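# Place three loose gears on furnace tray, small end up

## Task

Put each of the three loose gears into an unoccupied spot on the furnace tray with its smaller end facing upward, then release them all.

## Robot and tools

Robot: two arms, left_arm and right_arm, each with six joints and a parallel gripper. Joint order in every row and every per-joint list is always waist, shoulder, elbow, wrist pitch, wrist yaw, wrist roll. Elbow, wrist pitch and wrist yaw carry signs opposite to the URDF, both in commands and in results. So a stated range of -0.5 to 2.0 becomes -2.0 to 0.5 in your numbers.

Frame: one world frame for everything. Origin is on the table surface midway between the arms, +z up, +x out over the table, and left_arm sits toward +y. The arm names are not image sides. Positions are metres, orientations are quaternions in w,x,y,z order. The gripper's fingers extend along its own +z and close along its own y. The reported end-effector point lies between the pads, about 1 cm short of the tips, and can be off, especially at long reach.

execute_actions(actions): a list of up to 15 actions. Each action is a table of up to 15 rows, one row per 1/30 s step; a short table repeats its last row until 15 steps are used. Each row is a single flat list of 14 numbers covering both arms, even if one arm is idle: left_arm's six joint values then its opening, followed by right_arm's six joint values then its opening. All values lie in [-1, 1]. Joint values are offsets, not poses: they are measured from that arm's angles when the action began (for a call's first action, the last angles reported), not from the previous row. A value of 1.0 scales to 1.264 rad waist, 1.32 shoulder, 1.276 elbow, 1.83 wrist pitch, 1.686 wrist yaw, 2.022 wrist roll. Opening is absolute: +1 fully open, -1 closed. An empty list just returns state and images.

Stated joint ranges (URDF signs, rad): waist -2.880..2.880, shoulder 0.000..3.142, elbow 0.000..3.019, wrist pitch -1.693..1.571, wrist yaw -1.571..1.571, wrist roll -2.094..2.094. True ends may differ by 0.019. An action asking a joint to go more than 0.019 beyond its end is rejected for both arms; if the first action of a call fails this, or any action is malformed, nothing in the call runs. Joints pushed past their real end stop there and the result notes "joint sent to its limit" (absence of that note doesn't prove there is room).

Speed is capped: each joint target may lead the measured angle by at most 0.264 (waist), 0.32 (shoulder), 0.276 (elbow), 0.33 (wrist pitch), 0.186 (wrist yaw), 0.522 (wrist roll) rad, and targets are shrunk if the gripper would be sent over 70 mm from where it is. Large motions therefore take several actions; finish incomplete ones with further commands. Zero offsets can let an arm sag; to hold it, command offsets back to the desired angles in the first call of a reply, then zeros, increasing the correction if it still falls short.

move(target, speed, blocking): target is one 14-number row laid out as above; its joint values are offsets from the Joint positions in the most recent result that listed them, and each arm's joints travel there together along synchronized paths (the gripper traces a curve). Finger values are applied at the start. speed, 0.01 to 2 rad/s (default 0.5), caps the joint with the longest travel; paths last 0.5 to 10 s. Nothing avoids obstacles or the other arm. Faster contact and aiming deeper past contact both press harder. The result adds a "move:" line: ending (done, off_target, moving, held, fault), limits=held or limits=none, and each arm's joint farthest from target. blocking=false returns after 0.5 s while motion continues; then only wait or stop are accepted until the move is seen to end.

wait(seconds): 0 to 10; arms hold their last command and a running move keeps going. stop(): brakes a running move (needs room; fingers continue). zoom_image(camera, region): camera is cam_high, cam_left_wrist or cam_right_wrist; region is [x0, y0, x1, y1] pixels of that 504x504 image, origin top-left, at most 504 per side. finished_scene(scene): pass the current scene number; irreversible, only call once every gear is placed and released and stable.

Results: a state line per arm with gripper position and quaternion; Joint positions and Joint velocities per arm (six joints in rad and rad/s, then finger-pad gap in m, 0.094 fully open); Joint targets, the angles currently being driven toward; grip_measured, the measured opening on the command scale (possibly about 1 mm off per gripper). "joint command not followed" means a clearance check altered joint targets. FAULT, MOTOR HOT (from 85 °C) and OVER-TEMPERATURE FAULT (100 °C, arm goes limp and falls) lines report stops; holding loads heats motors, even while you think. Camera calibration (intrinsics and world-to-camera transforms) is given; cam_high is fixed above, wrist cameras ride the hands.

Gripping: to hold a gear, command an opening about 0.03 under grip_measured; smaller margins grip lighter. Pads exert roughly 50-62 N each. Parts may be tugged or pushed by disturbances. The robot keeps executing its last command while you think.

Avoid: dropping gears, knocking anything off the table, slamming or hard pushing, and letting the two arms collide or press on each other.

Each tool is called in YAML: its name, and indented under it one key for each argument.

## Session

execute_actions:
  actions: []

Scene clock: 0.00 s.
left_arm: end_effector_position=(+0.3538, +0.0072, +0.1764) grip_measured=+1.000 end_effector_quat_wxyz=(-0.182, +0.355, +0.777, -0.487) | right_arm: end_effector_position=(+0.0684, -0.7260, +0.3243) grip_measured=+1.000 end_effector_quat_wxyz=(-0.169, -0.288, +0.940, -0.075)
Joint names: [waist, shoulder, elbow, wrist pitch, wrist yaw, wrist roll]
Joint positions: left_arm=[-0.461  1.847 -1.428  1.632 -1.027  0.618  0.094] | right_arm=[-1.102  1.383 -1.495  1.565 -0.354 -1.78   0.094]
Joint velocities: left_arm=[-0.005 -0.005  0.002  0.017  0.037  0.022  0.   ] | right_arm=[-0.005 -0.015 -0.017  0.002  0.022 -0.037  0.   ]
Joint targets: left_arm=[-0.461 1.843 -1.451 1.633 -1.027 0.618] | right_arm=[-1.102 1.380 -1.524 1.563 -0.354 -1.780]
camera_calibration (this result's frames):
cam_left_wrist: T_world_to_cam=[[-0.375249, -0.261508, 0.88927, -0.027807], [-0.17474, 0.962134, 0.2092, 0.02236], [-0.910304, -0.076889, -0.406736, 0.519888], [0, 0, 0, 1]] pos_world=[0.466729, 0.0111886, 0.231507]
cam_right_wrist: T_world_to_cam=[[0.567543, -0.822691, 0.0327821, -0.646274], [-0.468398, -0.289872, 0.834612, -0.442289], [-0.677125, -0.489033, -0.549862, -0.00589124], [0, 0, 0, 1]] pos_world=[0.155632, -0.662773, 0.387087]

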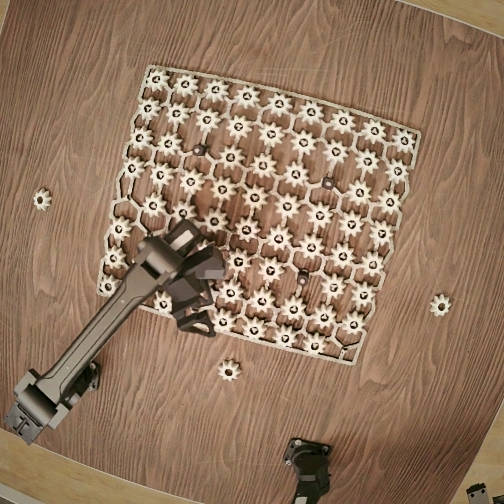

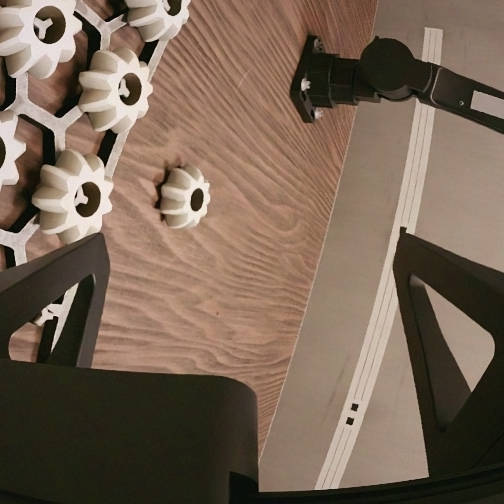

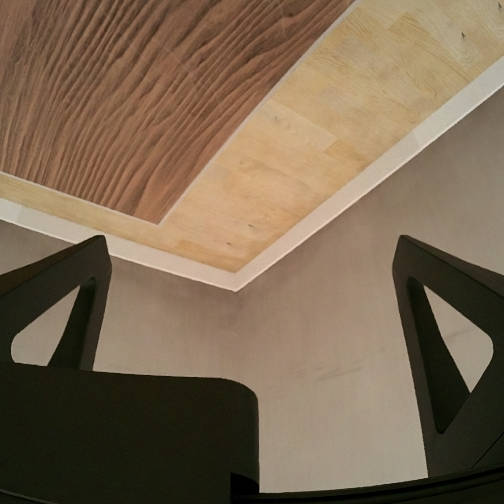

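zoom_image:
  camera: "cam_high"
  region: [90,55,430,375]

Region (90, 55, 430, 375) of cam_high's 504x504 image, scaled by 1.482, with more detail than that image has; it fills the top 474 rows of this view, and the rest is white.

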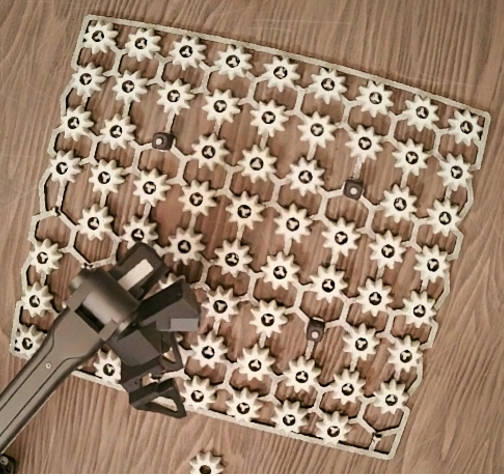

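move:
  target: [0.729,-0.084,0.024,-0.251,0.609,-0.491,0.6, 0.648,0.358,-0.02,-0.195,0.21,1.0,0.6]
  speed: 1.0

Scene clock: 5.87 s.
left_arm: end_effector_position=(+0.5014, +0.5748, +0.1054) grip_measured=+0.602 end_effector_quat_wxyz=(+0.009, -0.378, +0.926, -0.000) | right_arm: end_effector_position=(+0.4712, -0.4932, +0.0990) grip_measured=+0.602 end_effector_quat_wxyz=(-0.002, +0.280, +0.960, -0.001)
Joint names: [waist, shoulder, elbow, wrist pitch, wrist yaw, wrist roll]
Joint positions: left_arm=[ 0.469  1.768 -1.401  1.185 -0.001 -0.361  0.075] | right_arm=[-0.275  1.844 -1.491  1.222 -0.002  0.23   0.075]
Joint velocities: left_arm=[-0.005 -0.005 -0.002 -0.007  0.007 -0.007  0.   ] | right_arm=[-0.015 -0.005  0.012  0.017  0.081  0.007  0.   ]
Joint targets: left_arm=[0.461 1.736 -1.397 1.172 -0.000 -0.375] | right_arm=[-0.283 1.856 -1.521 1.208 0.001 0.242]
move: off_target (left_arm, right_arm); limits=none; left_arm: farthest joint: the shoulder, 0.032 radians from its target (0.111 radians at the start); right_arm: farthest joint: the elbow, 0.029 radians from its target (0.025 radians at the start)
camera_calibration (this result's frames):
cam_left_wrist: T_world_to_cam=[[0.694216, -0.71961, 0.0149982, 0.0583832], [-0.594025, -0.561047, 0.576507, 0.563939], [-0.406446, -0.40913, -0.816955, 0.650546], [0, 0, 0, 1]] pos_world=[0.558875, 0.624567, 0.205476]
cam_right_wrist: T_world_to_cam=[[-0.533386, -0.845837, -0.0076895, -0.164641], [-0.689914, 0.429765, 0.582512, 0.486167], [-0.489406, 0.316009, -0.812786, 0.591424], [0, 0, 0, 1]] pos_world=[0.537042, -0.535093, 0.196237]

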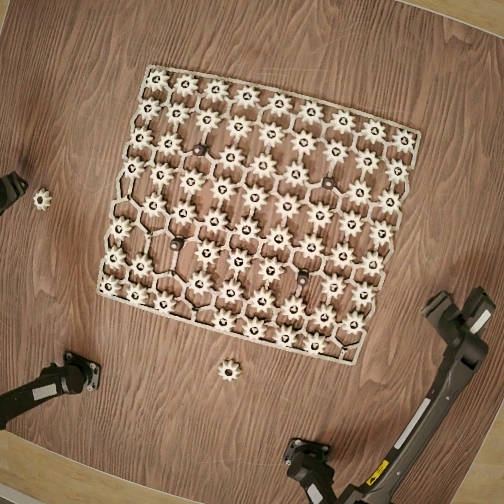

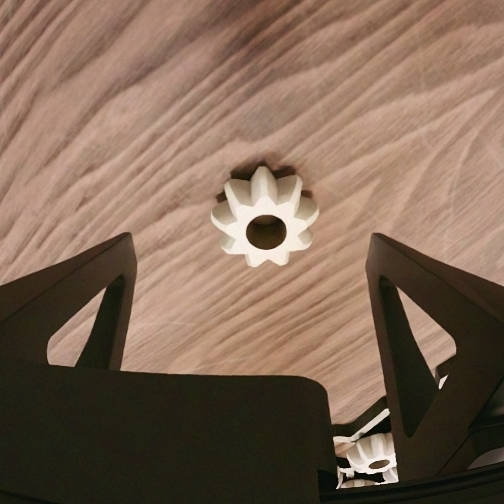

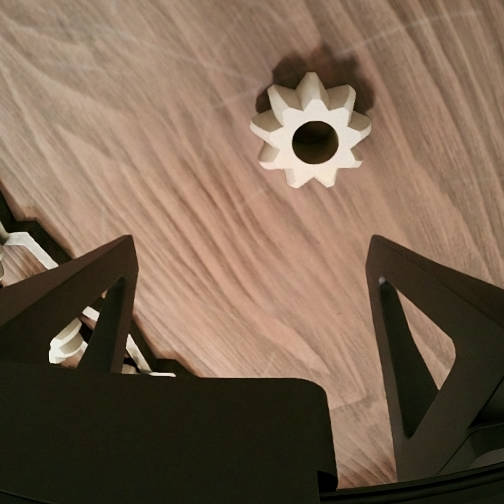

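zoom_image:
  camera: "cam_high"
  region: [90,55,430,375]

zoom_image:
  camera: "cam_high"
  region: [90,150,250,320]

Region (90, 55, 430, 375) of cam_high's 504x504 image, scaled by 1.482, with more detail than that image has; it fills the top 474 rows of this view, and the rest is white.

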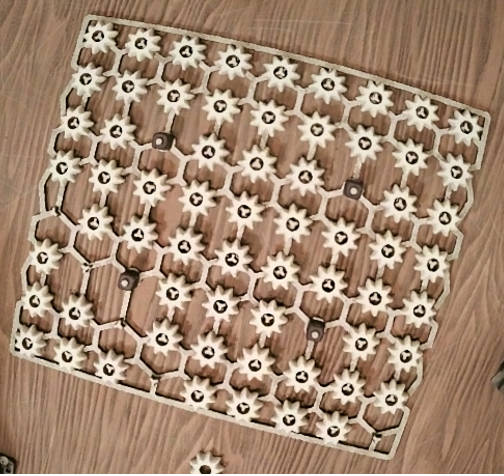

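Region (90, 150, 250, 320) of cam_high's 504x504 image, scaled by 2.965, with more detail than that image has; it fills the left 474 columns of this view, and the rest is white.

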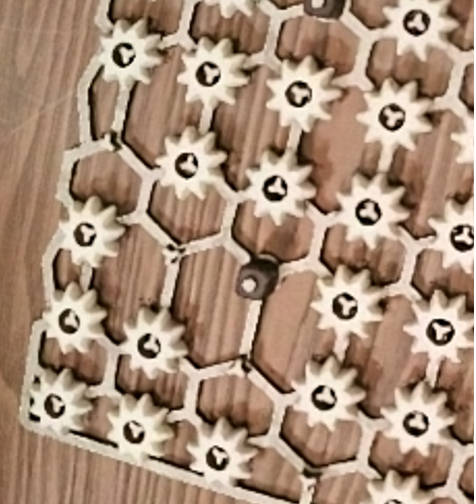

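move:
  target: [-0.039,-0.034,0.117,-0.074,0,-0.031,0.6, -0.047,0.05,0.01,-0.055,0,0.087,0.6]
  speed: 0.3

Scene clock: 10.47 s.
left_arm: end_effector_position=(+0.4810, +0.5438, +0.0594) grip_measured=+0.602 end_effector_quat_wxyz=(+0.001, -0.382, +0.924, -0.000) | right_arm: end_effector_position=(+0.4708, -0.5258, +0.0651) grip_measured=+0.602 end_effector_quat_wxyz=(+0.007, +0.383, +0.924, -0.001)
Joint names: [waist, shoulder, elbow, wrist pitch, wrist yaw, wrist roll]
Joint positions: left_arm=[ 0.428  1.755 -1.25   1.063 -0.001 -0.409  0.075] | right_arm=[-0.33   1.895 -1.472  1.134 -0.002  0.395  0.075]
Joint velocities: left_arm=[-0.015  0.005  0.012  0.017 -0.081 -0.11  -0.   ] | right_arm=[-0.015  0.005  0.022  0.007 -0.037 -0.007  0.   ]
Joint targets: left_arm=[0.420 1.723 -1.251 1.050 -0.001 -0.423] | right_arm=[-0.334 1.910 -1.479 1.121 -0.002 0.406]
move: off_target (left_arm); limits=none; left_arm: farthest joint: the shoulder, 0.032 radians from its target (0.045 radians at the start); right_arm: farthest joint: the shoulder, 0.015 radians from its target (0.066 radians at the start)
camera_calibration (this result's frames):
cam_left_wrist: T_world_to_cam=[[0.699862, -0.714213, 0.00970325, 0.0456174], [-0.581431, -0.561752, 0.588535, 0.554528], [-0.414888, -0.417535, -0.808414, 0.600096], [0, 0, 0, 1]] pos_world=[0.539466, 0.594648, 0.158324]
cam_right_wrist: T_world_to_cam=[[-0.704764, -0.709312, -0.0135779, -0.0398083], [-0.588555, 0.573881, 0.569441, 0.548523], [-0.39612, 0.409313, -0.82192, 0.579711], [0, 0, 0, 1]] pos_world=[0.524415, -0.580306, 0.163584]

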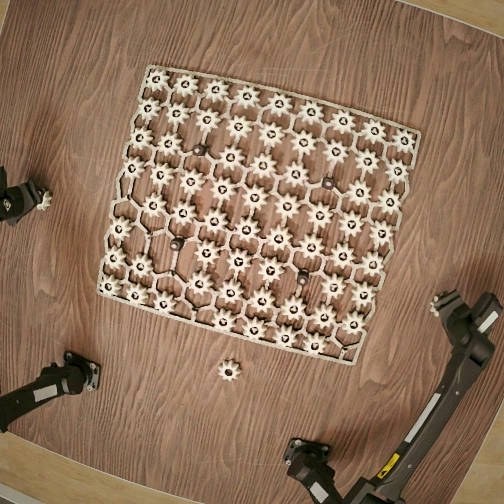

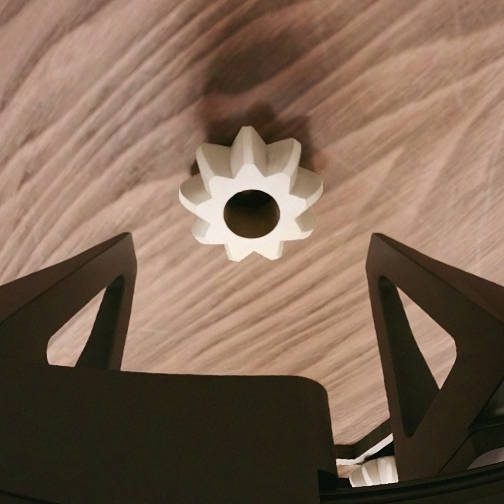

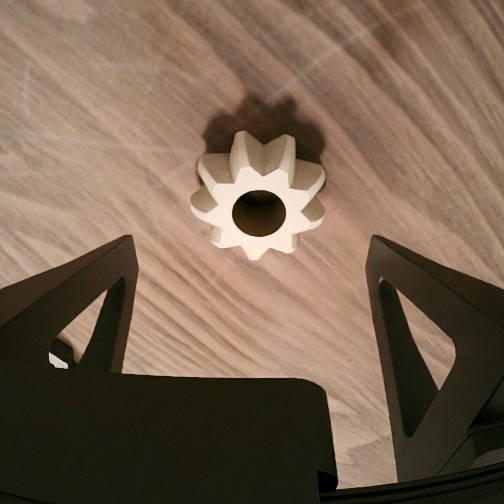

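move:
  target: [0,0.027,0.02,-0.042,0,0,0.6, 0,0.037,0.018,-0.038,0,0,0.6]
  speed: 0.15

Scene clock: 12.67 s.
left_arm: end_effector_position=(+0.4847, +0.5452, +0.0459) grip_measured=+0.602 end_effector_quat_wxyz=(+0.015, -0.382, +0.924, -0.001) | right_arm: end_effector_position=(+0.4700, -0.5254, +0.0379) grip_measured=+0.602 end_effector_quat_wxyz=(+0.004, +0.384, +0.924, -0.001)
Joint names: [waist, shoulder, elbow, wrist pitch, wrist yaw, wrist roll]
Joint positions: left_arm=[ 0.428  1.767 -1.225  0.999 -0.001 -0.409  0.075] | right_arm=[-0.33   1.927 -1.442  1.078 -0.002  0.395  0.075]
Joint velocities: left_arm=[-0.015 -0.005  0.007 -0.007  0.081 -0.066 -0.001] | right_arm=[ 0.005 -0.005 -0.007  0.007  0.051  0.037 -0.001]
Joint targets: left_arm=[0.428 1.791 -1.224 0.986 -0.001 -0.409] | right_arm=[-0.330 1.944 -1.449 1.065 -0.002 0.394]
move: off_target (left_arm); limits=none; left_arm: farthest joint: the shoulder, 0.023 radians from its target (0.035 radians at the start); right_arm: farthest joint: the shoulder, 0.017 radians from its target (0.049 radians at the start)
camera_calibration (this result's frames):
cam_left_wrist: T_world_to_cam=[[0.699756, -0.714094, 0.0202635, 0.0436997], [-0.595793, -0.567709, 0.5681, 0.576605], [-0.394173, -0.409604, -0.82271, 0.5776], [0, 0, 0, 1]] pos_world=[0.540632, 0.595137, 0.146743]
cam_right_wrist: T_world_to_cam=[[-0.705096, -0.709018, -0.0115504, -0.040281], [-0.585517, 0.572936, 0.57351, 0.561252], [-0.400011, 0.411142, -0.819117, 0.559579], [0, 0, 0, 1]] pos_world=[0.524059, -0.580188, 0.136012]

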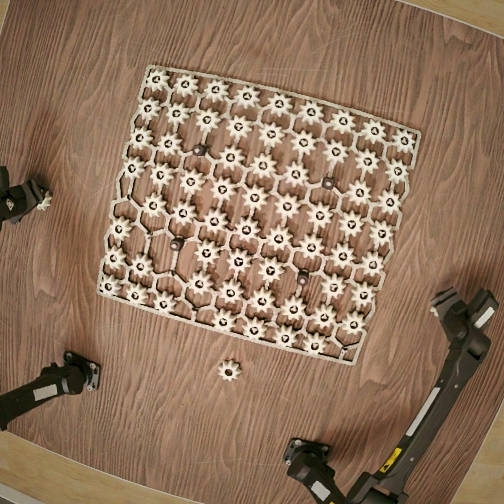

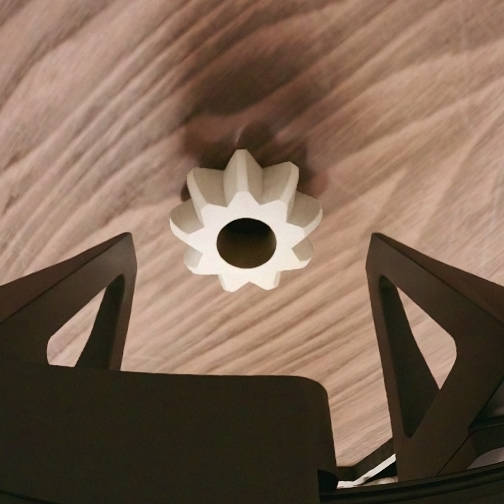

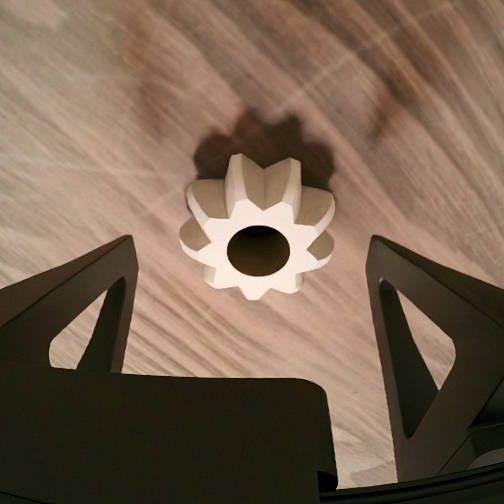

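move:
  target: [0,0.049,0.0235,-0.034,0,0,0.6, 0,0.0355,0.012,-0.033,0,0,0.6]
  speed: 0.12

Scene clock: 14.90 s.
left_arm: end_effector_position=(+0.4784, +0.5427, +0.0142) grip_measured=+0.602 end_effector_quat_wxyz=(+0.001, -0.382, +0.924, -0.000) | right_arm: end_effector_position=(+0.4691, -0.5251, +0.0151) grip_measured=+0.602 end_effector_quat_wxyz=(+0.002, +0.384, +0.924, -0.001)
Joint names: [waist, shoulder, elbow, wrist pitch, wrist yaw, wrist roll]
Joint positions: left_arm=[ 0.428  1.813 -1.194  0.95  -0.001 -0.409  0.075] | right_arm=[-0.33   1.956 -1.421  1.032 -0.002  0.395  0.075]
Joint velocities: left_arm=[ 0.024  0.005  0.007  0.012  0.037 -0.022  0.   ] | right_arm=[-0.005 -0.005 -0.012 -0.002  0.022 -0.037 -0.001]
Joint targets: left_arm=[0.428 1.832 -1.195 0.937 -0.001 -0.409] | right_arm=[-0.330 1.974 -1.427 1.018 -0.002 0.395]
move: done; limits=none; left_arm: farthest joint: the shoulder, 0.018 radians from its target (0.064 radians at the start); right_arm: farthest joint: the shoulder, 0.018 radians from its target (0.047 radians at the start)
camera_calibration (this result's frames):
cam_left_wrist: T_world_to_cam=[[0.700144, -0.713942, 0.00925759, 0.0468746], [-0.580589, -0.561726, 0.58939, 0.578615], [-0.41559, -0.418032, -0.807796, 0.562624], [0, 0, 0, 1]] pos_world=[0.536939, 0.593684, 0.113022]
cam_right_wrist: T_world_to_cam=[[-0.705141, -0.708999, -0.009808, -0.0408989], [-0.583084, 0.57193, 0.576983, 0.571894], [-0.403471, 0.412573, -0.816697, 0.542737], [0, 0, 0, 1]] pos_world=[0.523601, -0.579999, 0.112878]

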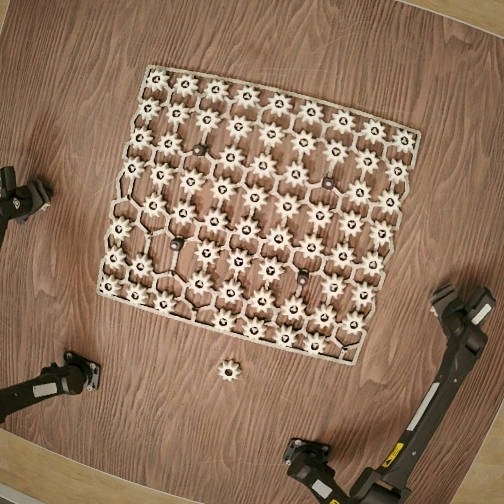

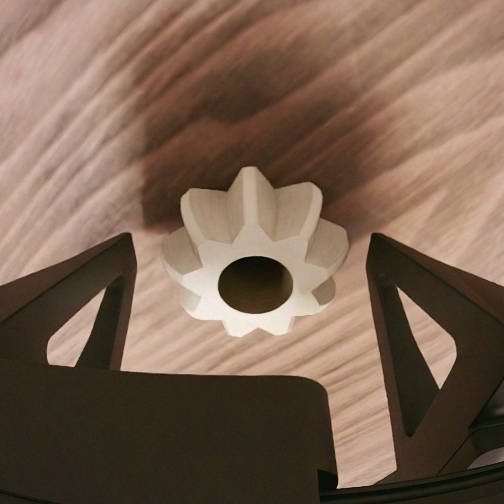

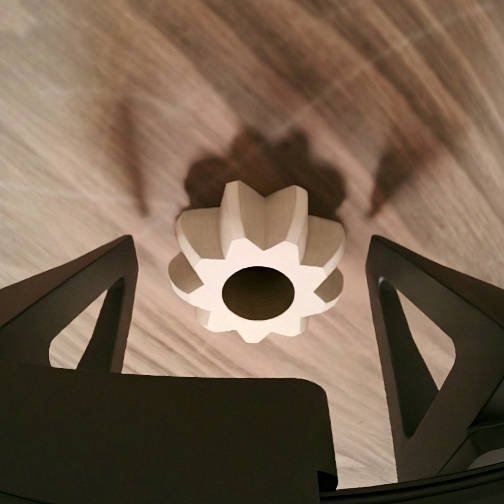

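zoom_image:
  camera: "cam_left_wrist"
  region: [100,150,400,380]

zoom_image:
  camera: "cam_right_wrist"
  region: [100,150,400,380]

Region (100, 150, 400, 380) of cam_left_wrist's 504x504 image, scaled by 1.680, with more detail than that image has; it fills the top 386 rows of this view, and the rest is white.

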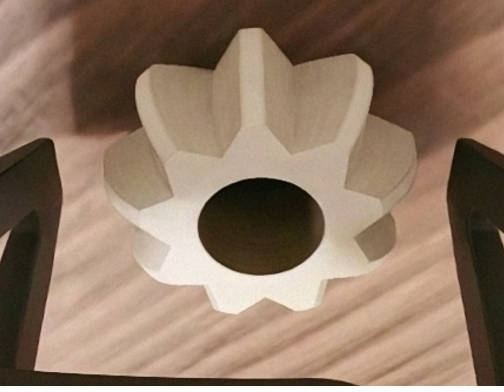

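Region (100, 150, 400, 380) of cam_right_wrist's 504x504 image, scaled by 1.680, with more detail than that image has; it fills the top 386 rows of this view, and the rest is white.

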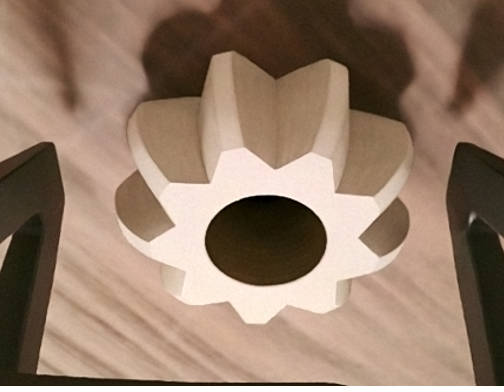

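move:
  target: [0,0.017,0.002,-0.011,0,0,0.6, 0,0.018,-0.001,-0.0126,0,0,0.6]
  speed: 0.06

Scene clock: 17.20 s.
left_arm: end_effector_position=(+0.4800, +0.5434, +0.0142) grip_measured=+0.602 end_effector_quat_wxyz=(+0.004, -0.382, +0.924, -0.000) | right_arm: end_effector_position=(+0.4714, -0.5260, +0.0151) grip_measured=+0.602 end_effector_quat_wxyz=(+0.007, +0.384, +0.924, -0.001)
Joint names: [waist, shoulder, elbow, wrist pitch, wrist yaw, wrist roll]
Joint positions: left_arm=[ 0.428  1.813 -1.194  0.943 -0.001 -0.409  0.075] | right_arm=[-0.33   1.956 -1.421  1.022 -0.002  0.395  0.075]
Joint velocities: left_arm=[-0.005 -0.005 -0.002 -0.022 -0.051  0.007  0.001] | right_arm=[-0.005 -0.005  0.007 -0.002  0.022  0.007 -0.001]
Joint targets: left_arm=[0.428 1.836 -1.191 0.930 -0.001 -0.409] | right_arm=[-0.330 1.980 -1.422 1.009 -0.002 0.395]
move: off_target (left_arm, right_arm); limits=none; left_arm: farthest joint: the shoulder, 0.022 radians from its target (0.022 radians at the start); right_arm: farthest joint: the shoulder, 0.024 radians from its target (0.024 radians at the start)
camera_calibration (this result's frames):
cam_left_wrist: T_world_to_cam=[[0.700072, -0.71397, 0.0120845, 0.0461892], [-0.584546, -0.563283, 0.583967, 0.582762], [-0.410128, -0.415883, -0.811687, 0.559858], [0, 0, 0, 1]] pos_world=[0.537929, 0.594073, 0.113557]
cam_right_wrist: T_world_to_cam=[[-0.705034, -0.709043, -0.0135828, -0.0399872], [-0.588338, 0.574103, 0.569442, 0.577464], [-0.395961, 0.409468, -0.821919, 0.538951], [0, 0, 0, 1]] pos_world=[0.524955, -0.580559, 0.113599]

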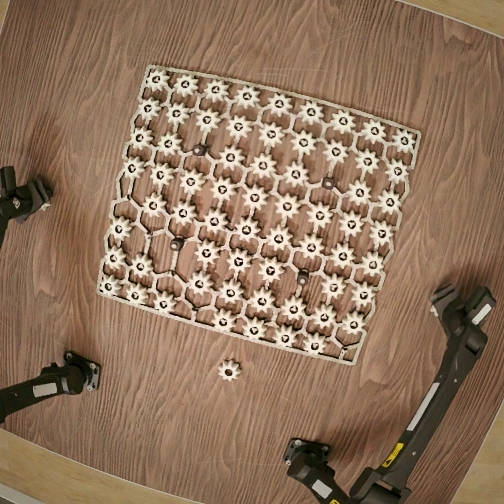

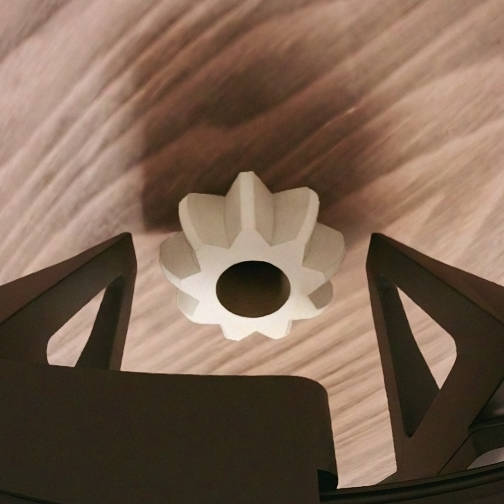

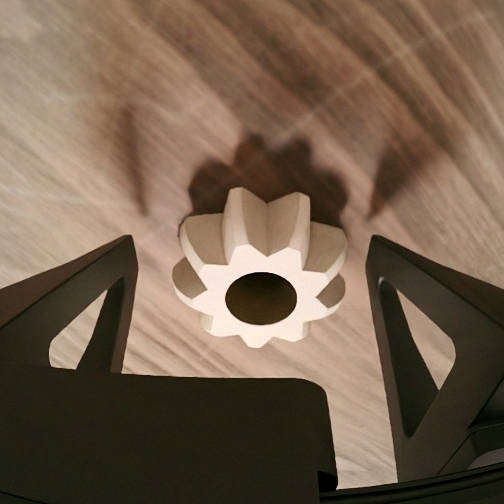

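execute_actions:
  actions:
    - [[0,0.0205,0.002,-0.007,0,0,0.6, 0,0.022,-0.001,-0.007,0,0,0.6]]

Scene clock: 18.43 s.
left_arm: end_effector_position=(+0.4800, +0.5434, +0.0142) grip_measured=+0.602 end_effector_quat_wxyz=(+0.004, -0.382, +0.924, -0.000) | right_arm: end_effector_position=(+0.4706, -0.5257, +0.0112) grip_measured=+0.602 end_effector_quat_wxyz=(+0.003, +0.384, +0.924, -0.001)
Joint names: [waist, shoulder, elbow, wrist pitch, wrist yaw, wrist roll]
Joint positions: left_arm=[ 0.428  1.813 -1.194  0.943 -0.001 -0.409  0.075] | right_arm=[-0.33   1.963 -1.421  1.022 -0.002  0.395  0.075]
Joint velocities: left_arm=[-0.024  0.005  0.007 -0.002  0.022 -0.051  0.001] | right_arm=[-0.005 -0.015  0.027  0.017  0.022 -0.037  0.001]
Joint targets: left_arm=[0.428 1.840 -1.191 0.930 -0.001 -0.409] | right_arm=[-0.330 1.985 -1.422 1.009 -0.002 0.395]
camera_calibration (this result's frames):
cam_left_wrist: T_world_to_cam=[[0.700072, -0.71397, 0.0120845, 0.0461892], [-0.584546, -0.563283, 0.583967, 0.582762], [-0.410128, -0.415883, -0.811687, 0.559858], [0, 0, 0, 1]] pos_world=[0.537929, 0.594073, 0.113557]
cam_right_wrist: T_world_to_cam=[[-0.705116, -0.709009, -0.0108244, -0.0403385], [-0.584505, 0.572518, 0.574958, 0.57633], [-0.401454, 0.411739, -0.818111, 0.539047], [0, 0, 0, 1]] pos_world=[0.524827, -0.580506, 0.109197]

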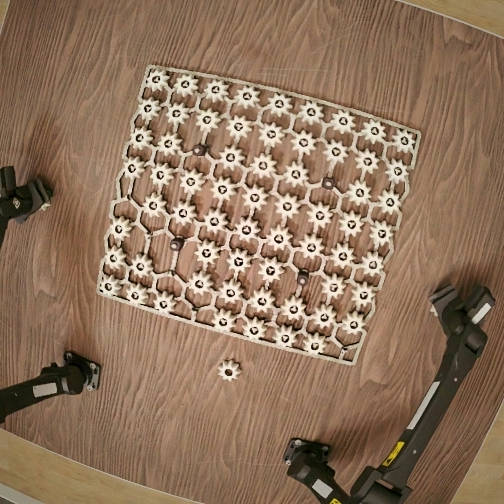

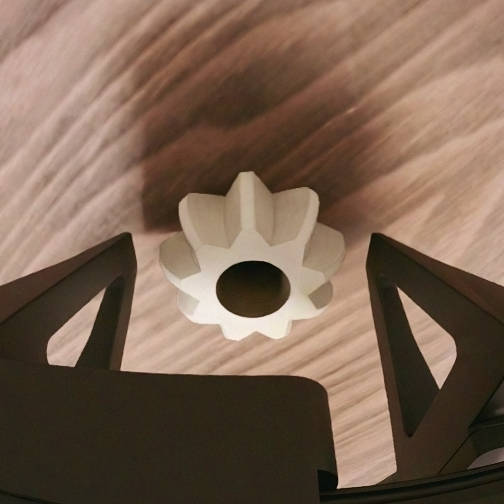

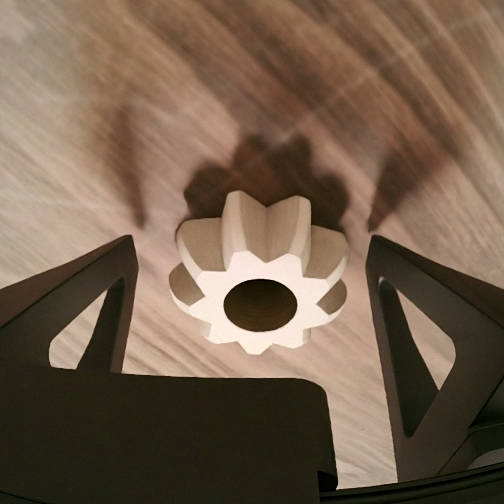

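execute_actions:
  actions:
    - [[0,-0.008,0,-0.007,0,0,0.5, 0,0.012,-0.001,-0.007,0,0,0.5],[0,-0.008,0,-0.007,0,0,0.45, 0,0.012,-0.001,-0.007,0,0,0.45],[0,-0.008,0,-0.007,0,0,0.4, 0,0.012,-0.001,-0.007,0,0,0.4],[0,-0.008,0,-0.007,0,0,0.36, 0,0.012,-0.001,-0.007,0,0,0.36],[0,-0.008,0,-0.007,0,0,0.33, 0,0.012,-0.001,-0.007,0,0,0.33],[0,-0.008,0,-0.007,0,0,0.3, 0,0.012,-0.001,-0.007,0,0,0.3],[0,-0.008,0,-0.007,0,0,0.28, 0,0.012,-0.001,-0.007,0,0,0.28],[0,-0.008,0,-0.007,0,0,0.26, 0,0.012,-0.001,-0.007,0,0,0.26],[0,-0.008,0,-0.007,0,0,0.24, 0,0.012,-0.001,-0.007,0,0,0.24],[0,-0.008,0,-0.007,0,0,0.23, 0,0.012,-0.001,-0.007,0,0,0.23],[0,-0.008,0,-0.007,0,0,0.22, 0,0.012,-0.001,-0.007,0,0,0.22],[0,-0.008,0,-0.007,0,0,0.21, 0,0.012,-0.001,-0.007,0,0,0.21],[0,-0.008,0,-0.007,0,0,0.2, 0,0.012,-0.001,-0.007,0,0,0.2],[0,-0.008,0,-0.007,0,0,0.19, 0,0.012,-0.001,-0.007,0,0,0.19],[0,-0.008,0,-0.007,0,0,0.18, 0,0.012,-0.001,-0.007,0,0,0.18]]
    - [[0,0,0,0,0,0,0.17,0,0,0,0,0,0,0.17],[0,0,0,0,0,0,0.16,0,0,0,0,0,0,0.16],[0,0,0,0,0,0,0.15,0,0,0,0,0,0,0.15],[0,0,0,0,0,0,0.14,0,0,0,0,0,0,0.14],[0,0,0,0,0,0,0.13,0,0,0,0,0,0,0.13],[0,0,0,0,0,0,0.12,0,0,0,0,0,0,0.12]]

Scene clock: 20.37 s.
left_arm: end_effector_position=(+0.4801, +0.5434, +0.0142) grip_measured=+0.188 end_effector_quat_wxyz=(+0.004, -0.382, +0.924, -0.000) | right_arm: end_effector_position=(+0.4699, -0.5265, +0.0110) grip_measured=+0.123 end_effector_quat_wxyz=(+0.003, +0.384, +0.923, -0.003)
Joint names: [waist, shoulder, elbow, wrist pitch, wrist yaw, wrist roll]
Joint positions: left_arm=[ 0.428  1.813 -1.194  0.943 -0.001 -0.409  0.056] | right_arm=[-0.331  1.963 -1.42   1.022 -0.006  0.395  0.053]
Joint velocities: left_arm=[-0.005 -0.015 -0.007  0.022  0.007  0.037  0.001] | right_arm=[ 0.015 -0.005 -0.002  0.007 -0.007  0.007 -0.   ]
Joint targets: left_arm=[0.428 1.813 -1.194 0.943 -0.001 -0.409] | right_arm=[-0.331 1.963 -1.420 1.022 -0.005 0.395]
camera_calibration (this result's frames):
cam_left_wrist: T_world_to_cam=[[0.700068, -0.713972, 0.0122333, 0.0461535], [-0.584753, -0.563365, 0.583681, 0.58298], [-0.40984, -0.41577, -0.811891, 0.559711], [0, 0, 0, 1]] pos_world=[0.537981, 0.594094, 0.113585]
cam_right_wrist: T_world_to_cam=[[-0.705425, -0.708756, -0.00630112, -0.0411655], [-0.582861, 0.575018, 0.574132, 0.577074], [-0.403296, 0.40868, -0.818739, 0.538154], [0, 0, 0, 1]] pos_world=[0.52435, -0.580937, 0.109032]

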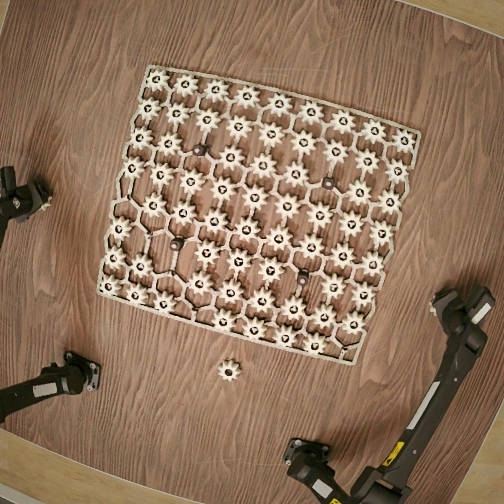

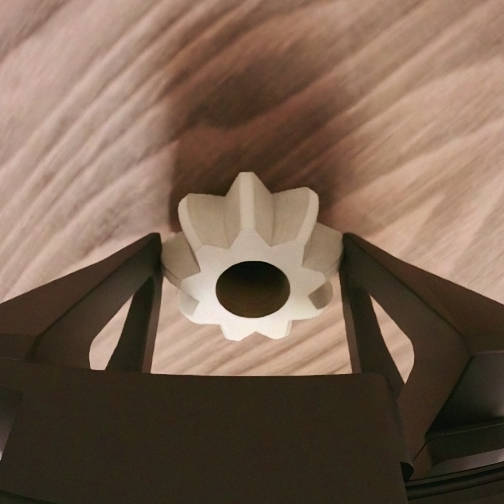

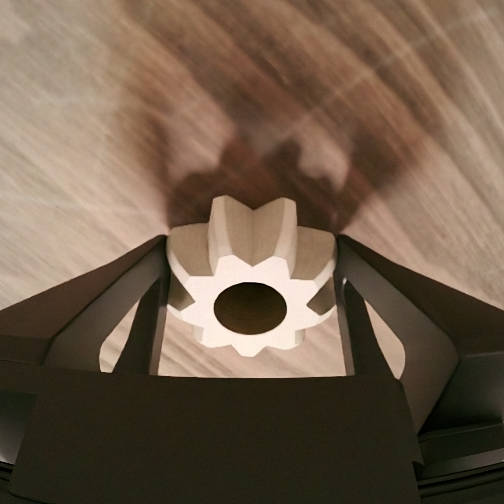

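execute_actions:
  actions:
    - [[0,0,0,0,0,0,0.11,0,0,0,0,0,0,0.1],[0,0,0,0,0,0,0.1,0,0,0,0,0,0,0.08],[0,0,0,0,0,0,0.09,0,0,0,0,0,0,0.06],[0,0,0,0,0,0,0.09,0,0,0,0,0,0,0.05],[0,0,0,0,0,0,0.09,0,0,0,0,0,0,0.04],[0,0,0,0,0,0,0.09,0,0,0,0,0,0,0.03]]

zoom_image:
  camera: "cam_right_wrist"
  region: [130,170,380,380]

zoom_image:
  camera: "cam_left_wrist"
  region: [130,170,380,380]

Scene clock: 21.40 s.
left_arm: end_effector_position=(+0.4801, +0.5434, +0.0142) grip_measured=+0.188 end_effector_quat_wxyz=(+0.004, -0.382, +0.924, -0.000) | right_arm: end_effector_position=(+0.4699, -0.5265, +0.0110) grip_measured=+0.068 end_effector_quat_wxyz=(+0.003, +0.384, +0.923, -0.003)
Joint names: [waist, shoulder, elbow, wrist pitch, wrist yaw, wrist roll]
Joint positions: left_arm=[ 0.428  1.813 -1.194  0.943 -0.001 -0.409  0.056] | right_arm=[-0.331  1.963 -1.42   1.022 -0.006  0.395  0.05 ]
Joint velocities: left_arm=[ 0.005 -0.005 -0.002  0.002  0.051 -0.007  0.001] | right_arm=[ 0.005 -0.005 -0.002  0.022 -0.022 -0.022 -0.   ]
Joint targets: left_arm=[0.428 1.813 -1.194 0.943 -0.001 -0.409] | right_arm=[-0.331 1.963 -1.420 1.022 -0.006 0.395]
camera_calibration (this result's frames):
cam_left_wrist: T_world_to_cam=[[0.700068, -0.713972, 0.0122333, 0.0461535], [-0.584753, -0.563365, 0.583681, 0.58298], [-0.40984, -0.41577, -0.811891, 0.559711], [0, 0, 0, 1]] pos_world=[0.537981, 0.594094, 0.113585]
cam_right_wrist: T_world_to_cam=[[-0.705425, -0.708756, -0.00630112, -0.0411655], [-0.582861, 0.575018, 0.574132, 0.577074], [-0.403296, 0.40868, -0.818739, 0.538154], [0, 0, 0, 1]] pos_world=[0.52435, -0.580937, 0.109032]

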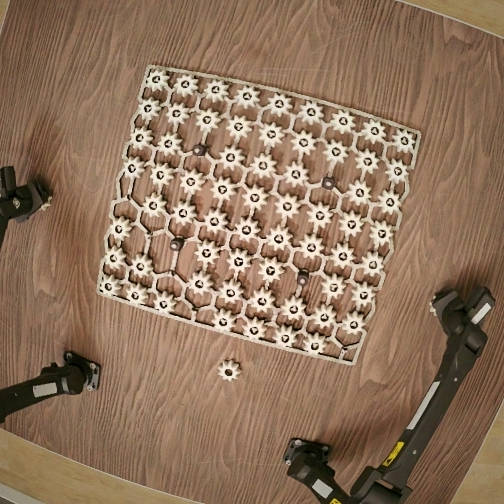

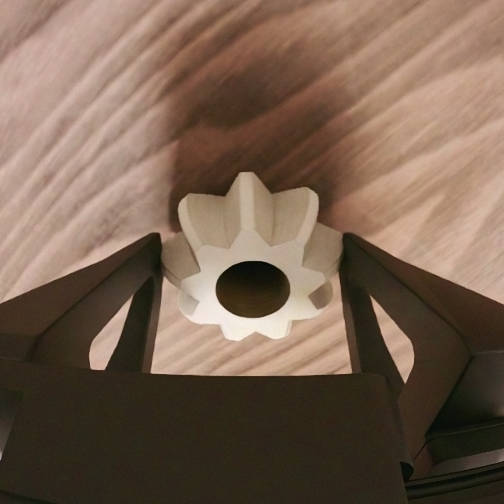

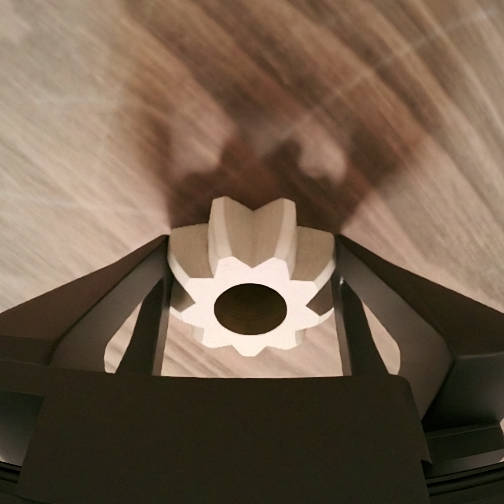

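Region (130, 170, 380, 380) of cam_right_wrist's 504x504 image, scaled by 2.016, with more detail than that image has; it fills the top 423 rows of this view, and the rest is white.

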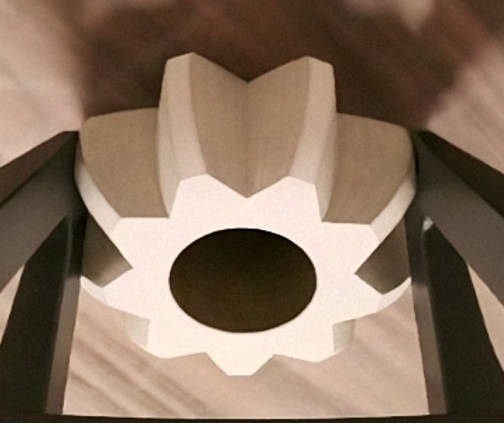

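Region (130, 170, 380, 380) of cam_left_wrist's 504x504 image, scaled by 2.016, with more detail than that image has; it fills the top 423 rows of this view, and the rest is white.

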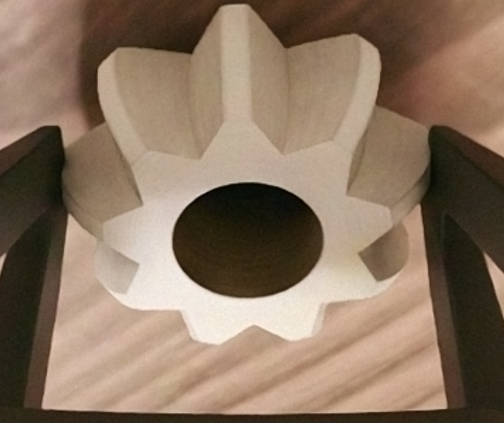

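execute_actions:
  actions:
    - [[0,0,0,0,0,0,0.09,0,0,0,0,0,0,0.0]]

Scene clock: 22.27 s.
left_arm: end_effector_position=(+0.4801, +0.5434, +0.0142) grip_measured=+0.188 end_effector_quat_wxyz=(+0.004, -0.382, +0.924, -0.000) | right_arm: end_effector_position=(+0.4699, -0.5265, +0.0110) grip_measured=+0.068 end_effector_quat_wxyz=(+0.003, +0.384, +0.923, -0.003)
Joint names: [waist, shoulder, elbow, wrist pitch, wrist yaw, wrist roll]
Joint positions: left_arm=[ 0.428  1.813 -1.194  0.943 -0.001 -0.409  0.056] | right_arm=[-0.331  1.963 -1.42   1.022 -0.006  0.395  0.05 ]
Joint velocities: left_arm=[-0.005 -0.015  0.002  0.007  0.037  0.022  0.   ] | right_arm=[ 0.005 -0.005 -0.007  0.007  0.022  0.037  0.001]
Joint targets: left_arm=[0.428 1.813 -1.194 0.943 -0.001 -0.409] | right_arm=[-0.331 1.963 -1.420 1.022 -0.006 0.395]
camera_calibration (this result's frames):
cam_left_wrist: T_world_to_cam=[[0.700068, -0.713972, 0.0122333, 0.0461535], [-0.584753, -0.563365, 0.583681, 0.58298], [-0.40984, -0.41577, -0.811891, 0.559711], [0, 0, 0, 1]] pos_world=[0.537981, 0.594094, 0.113585]
cam_right_wrist: T_world_to_cam=[[-0.705425, -0.708756, -0.00630112, -0.0411655], [-0.582861, 0.575018, 0.574132, 0.577074], [-0.403296, 0.40868, -0.818739, 0.538154], [0, 0, 0, 1]] pos_world=[0.52435, -0.580937, 0.109032]

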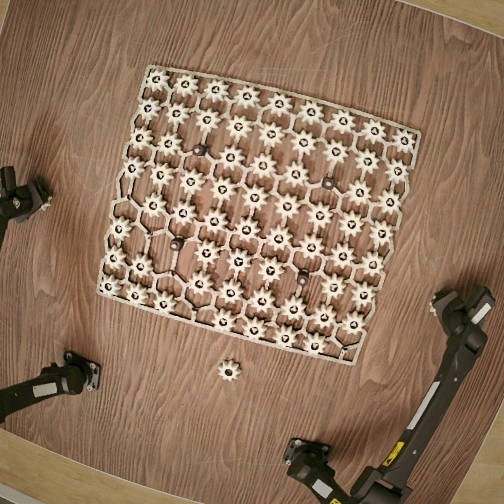

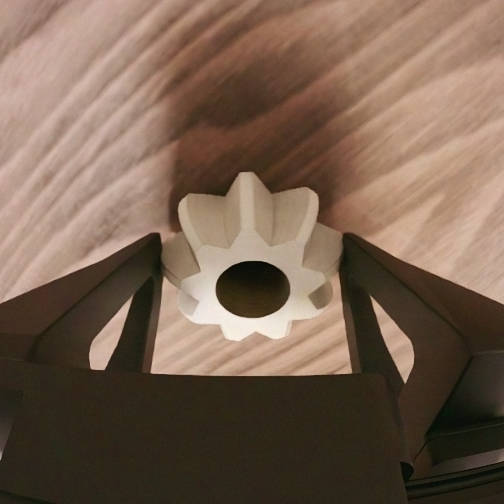

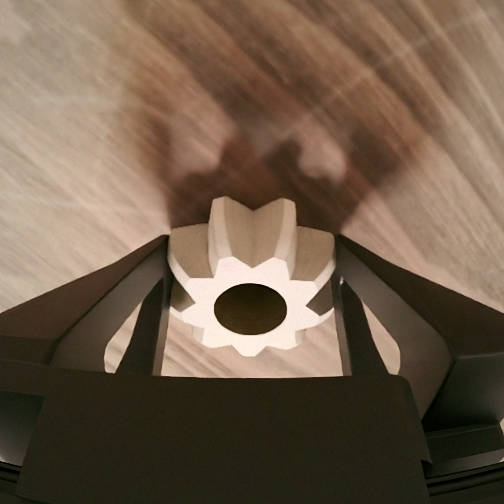

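execute_actions:
  actions:
    - [[0,-0.0225,-0.04,0.004,0,0,0.09,0,-0.0225,-0.04,0.004,0,0,0.0],[0,-0.0245,-0.042,0.007,0,0,0.09,0,-0.0245,-0.042,0.007,0,0,0.0],[0,-0.027,-0.044,0.01,0,0,0.09,0,-0.027,-0.044,0.01,0,0,0.0],[0,-0.029,-0.046,0.014,0,0,0.09,0,-0.029,-0.046,0.014,0,0,0.0],[0,-0.031,-0.048,0.017,0,0,0.09,0,-0.031,-0.048,0.017,0,0,0.0],[0,-0.033,-0.05,0.02,0,0,0.09,0,-0.033,-0.05,0.02,0,0,0.0],[0,-0.0355,-0.052,0.024,0,0,0.09,0,-0.0355,-0.052,0.024,0,0,0.0],[0,-0.0375,-0.054,0.027,0,0,0.09,0,-0.0375,-0.054,0.027,0,0,0.0],[0,-0.04,-0.056,0.03,0,0,0.09,0,-0.04,-0.056,0.03,0,0,0.0],[0,-0.042,-0.058,0.034,0,0,0.09,0,-0.042,-0.058,0.034,0,0,0.0],[0,-0.044,-0.06,0.037,0,0,0.09,0,-0.044,-0.06,0.037,0,0,0.0],[0,-0.046,-0.062,0.04,0,0,0.09,0,-0.046,-0.062,0.04,0,0,0.0],[0,-0.0485,-0.064,0.044,0,0,0.09,0,-0.0485,-0.064,0.044,0,0,0.0],[0,-0.051,-0.066,0.047,0,0,0.09,0,-0.051,-0.066,0.047,0,0,0.0],[0,-0.053,-0.067,0.05,0,0,0.09,0,-0.053,-0.067,0.05,0,0,0.0]]
    - [[0,-0.023,-0.04,0.005,0,0,0.09,0,-0.023,-0.04,0.005,0,0,0.0]]

Scene clock: 25.00 s.
left_arm: end_effector_position=(+0.4731, +0.5406, +0.0247) grip_measured=+0.188 end_effector_quat_wxyz=(-0.017, -0.382, +0.924, -0.000) | right_arm: end_effector_position=(+0.4624, -0.5234, +0.0208) grip_measured=+0.067 end_effector_quat_wxyz=(-0.020, +0.384, +0.923, -0.003)
Joint names: [waist, shoulder, elbow, wrist pitch, wrist yaw, wrist roll]
Joint positions: left_arm=[ 0.428  1.805 -1.214  1.015 -0.001 -0.409  0.056] | right_arm=[-0.331  1.958 -1.44   1.093 -0.006  0.395  0.05 ]
Joint velocities: left_arm=[-0.015 -0.005  0.007  0.012  0.022  0.022  0.   ] | right_arm=[-0.015  0.005  0.017 -0.012 -0.007  0.051  0.   ]
Joint targets: left_arm=[0.428 1.777 -1.263 1.021 -0.001 -0.409] | right_arm=[-0.331 1.929 -1.489 1.100 -0.006 0.395]
camera_calibration (this result's frames):
cam_left_wrist: T_world_to_cam=[[0.70022, -0.713912, -0.00473241, 0.0492892], [-0.56048, -0.553813, 0.615754, 0.553738], [-0.442215, -0.428511, -0.787924, 0.585811], [0, 0, 0, 1]] pos_world=[0.534901, 0.592881, 0.120842]
cam_right_wrist: T_world_to_cam=[[-0.705327, -0.708797, 0.0109789, -0.0446032], [-0.558067, 0.564752, 0.607961, 0.547776], [-0.437121, 0.422684, -0.793891, 0.564368], [0, 0, 0, 1]] pos_world=[0.520933, -0.579522, 0.11551]

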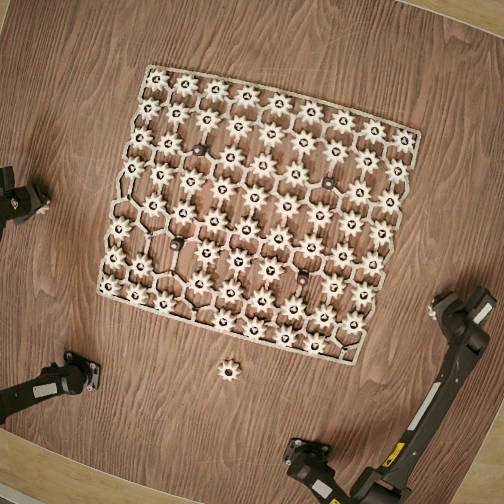

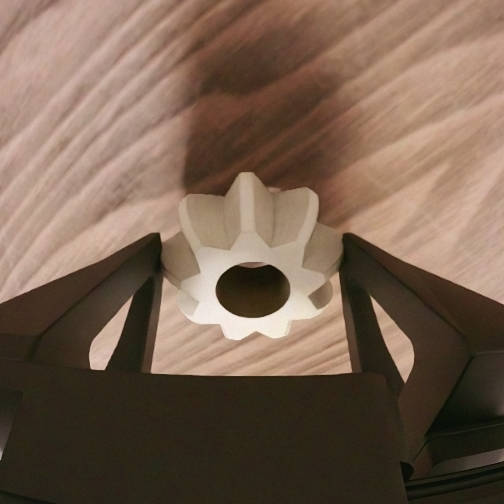

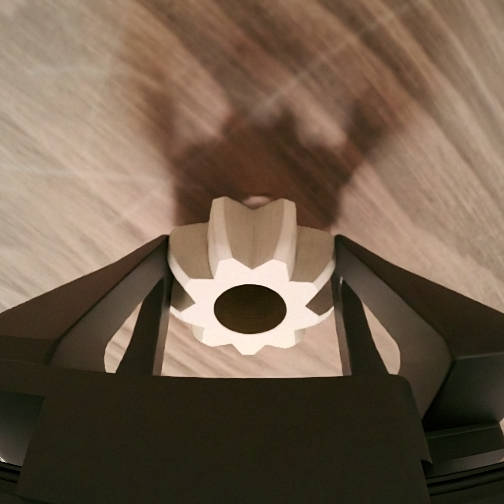

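move:
  target: [0,-0.099,-0.096,0.072,0,0,0.09, 0,-0.095,-0.095,0.066,0,0,0.0]
  speed: 0.3

Scene clock: 26.63 s.
left_arm: end_effector_position=(+0.4804, +0.5435, +0.0959) grip_measured=+0.188 end_effector_quat_wxyz=(+0.008, -0.382, +0.924, -0.000) | right_arm: end_effector_position=(+0.4694, -0.5263, +0.0923) grip_measured=+0.067 end_effector_quat_wxyz=(+0.004, +0.384, +0.923, -0.003)
Joint names: [waist, shoulder, elbow, wrist pitch, wrist yaw, wrist roll]
Joint positions: left_arm=[ 0.428  1.703 -1.285  1.136 -0.001 -0.409  0.056] | right_arm=[-0.331  1.868 -1.508  1.203 -0.006  0.395  0.05 ]
Joint velocities: left_arm=[-0.005 -0.015  0.002  0.002  0.022 -0.007 -0.001] | right_arm=[-0.015  0.005 -0.002  0.012 -0.066 -0.051 -0.   ]
Joint targets: left_arm=[0.428 1.674 -1.336 1.146 -0.001 -0.409] | right_arm=[-0.331 1.832 -1.561 1.214 -0.006 0.395]
move: off_target (left_arm, right_arm); limits=none; left_arm: farthest joint: the elbow, 0.051 radians from its target (0.123 radians at the start); right_arm: farthest joint: the elbow, 0.053 radians from its target (0.121 radians at the start)
camera_calibration (this result's frames):
cam_left_wrist: T_world_to_cam=[[0.699976, -0.714008, 0.0150595, 0.0448152], [-0.588672, -0.564907, 0.578227, 0.538799], [-0.404351, -0.41361, -0.815737, 0.622769], [0, 0, 0, 1]] pos_world=[0.537624, 0.593953, 0.195793]
cam_right_wrist: T_world_to_cam=[[-0.705406, -0.708764, -0.00746273, -0.0407417], [-0.584477, 0.575687, 0.571814, 0.531366], [-0.400986, 0.407723, -0.820349, 0.603013], [0, 0, 0, 1]] pos_world=[0.523631, -0.580639, 0.190534]

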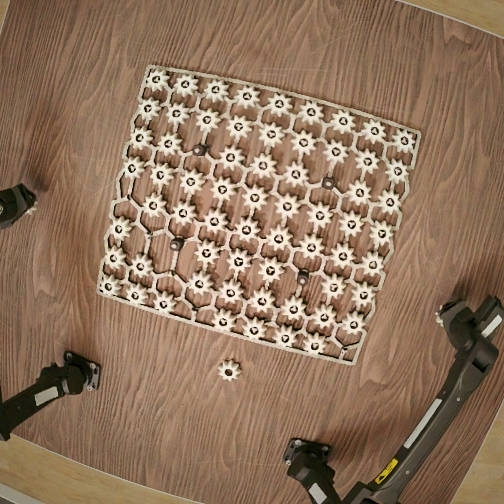

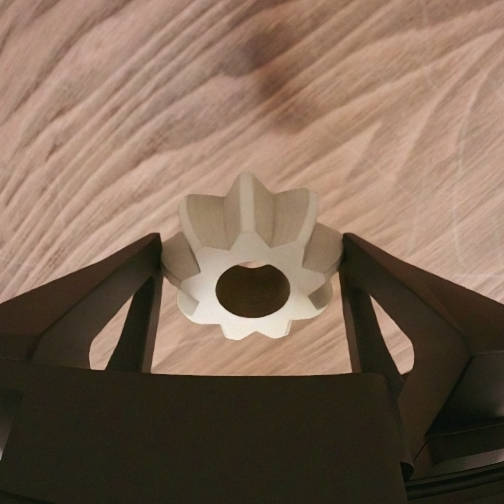

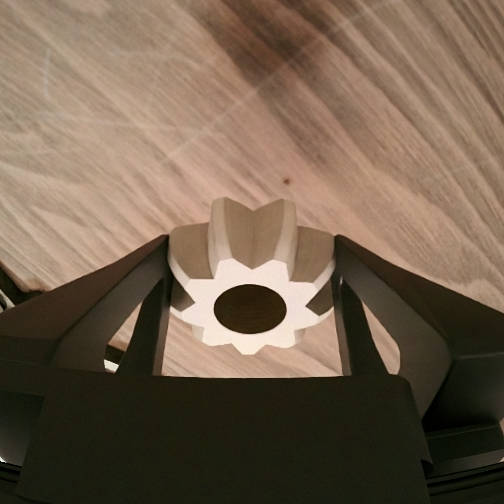

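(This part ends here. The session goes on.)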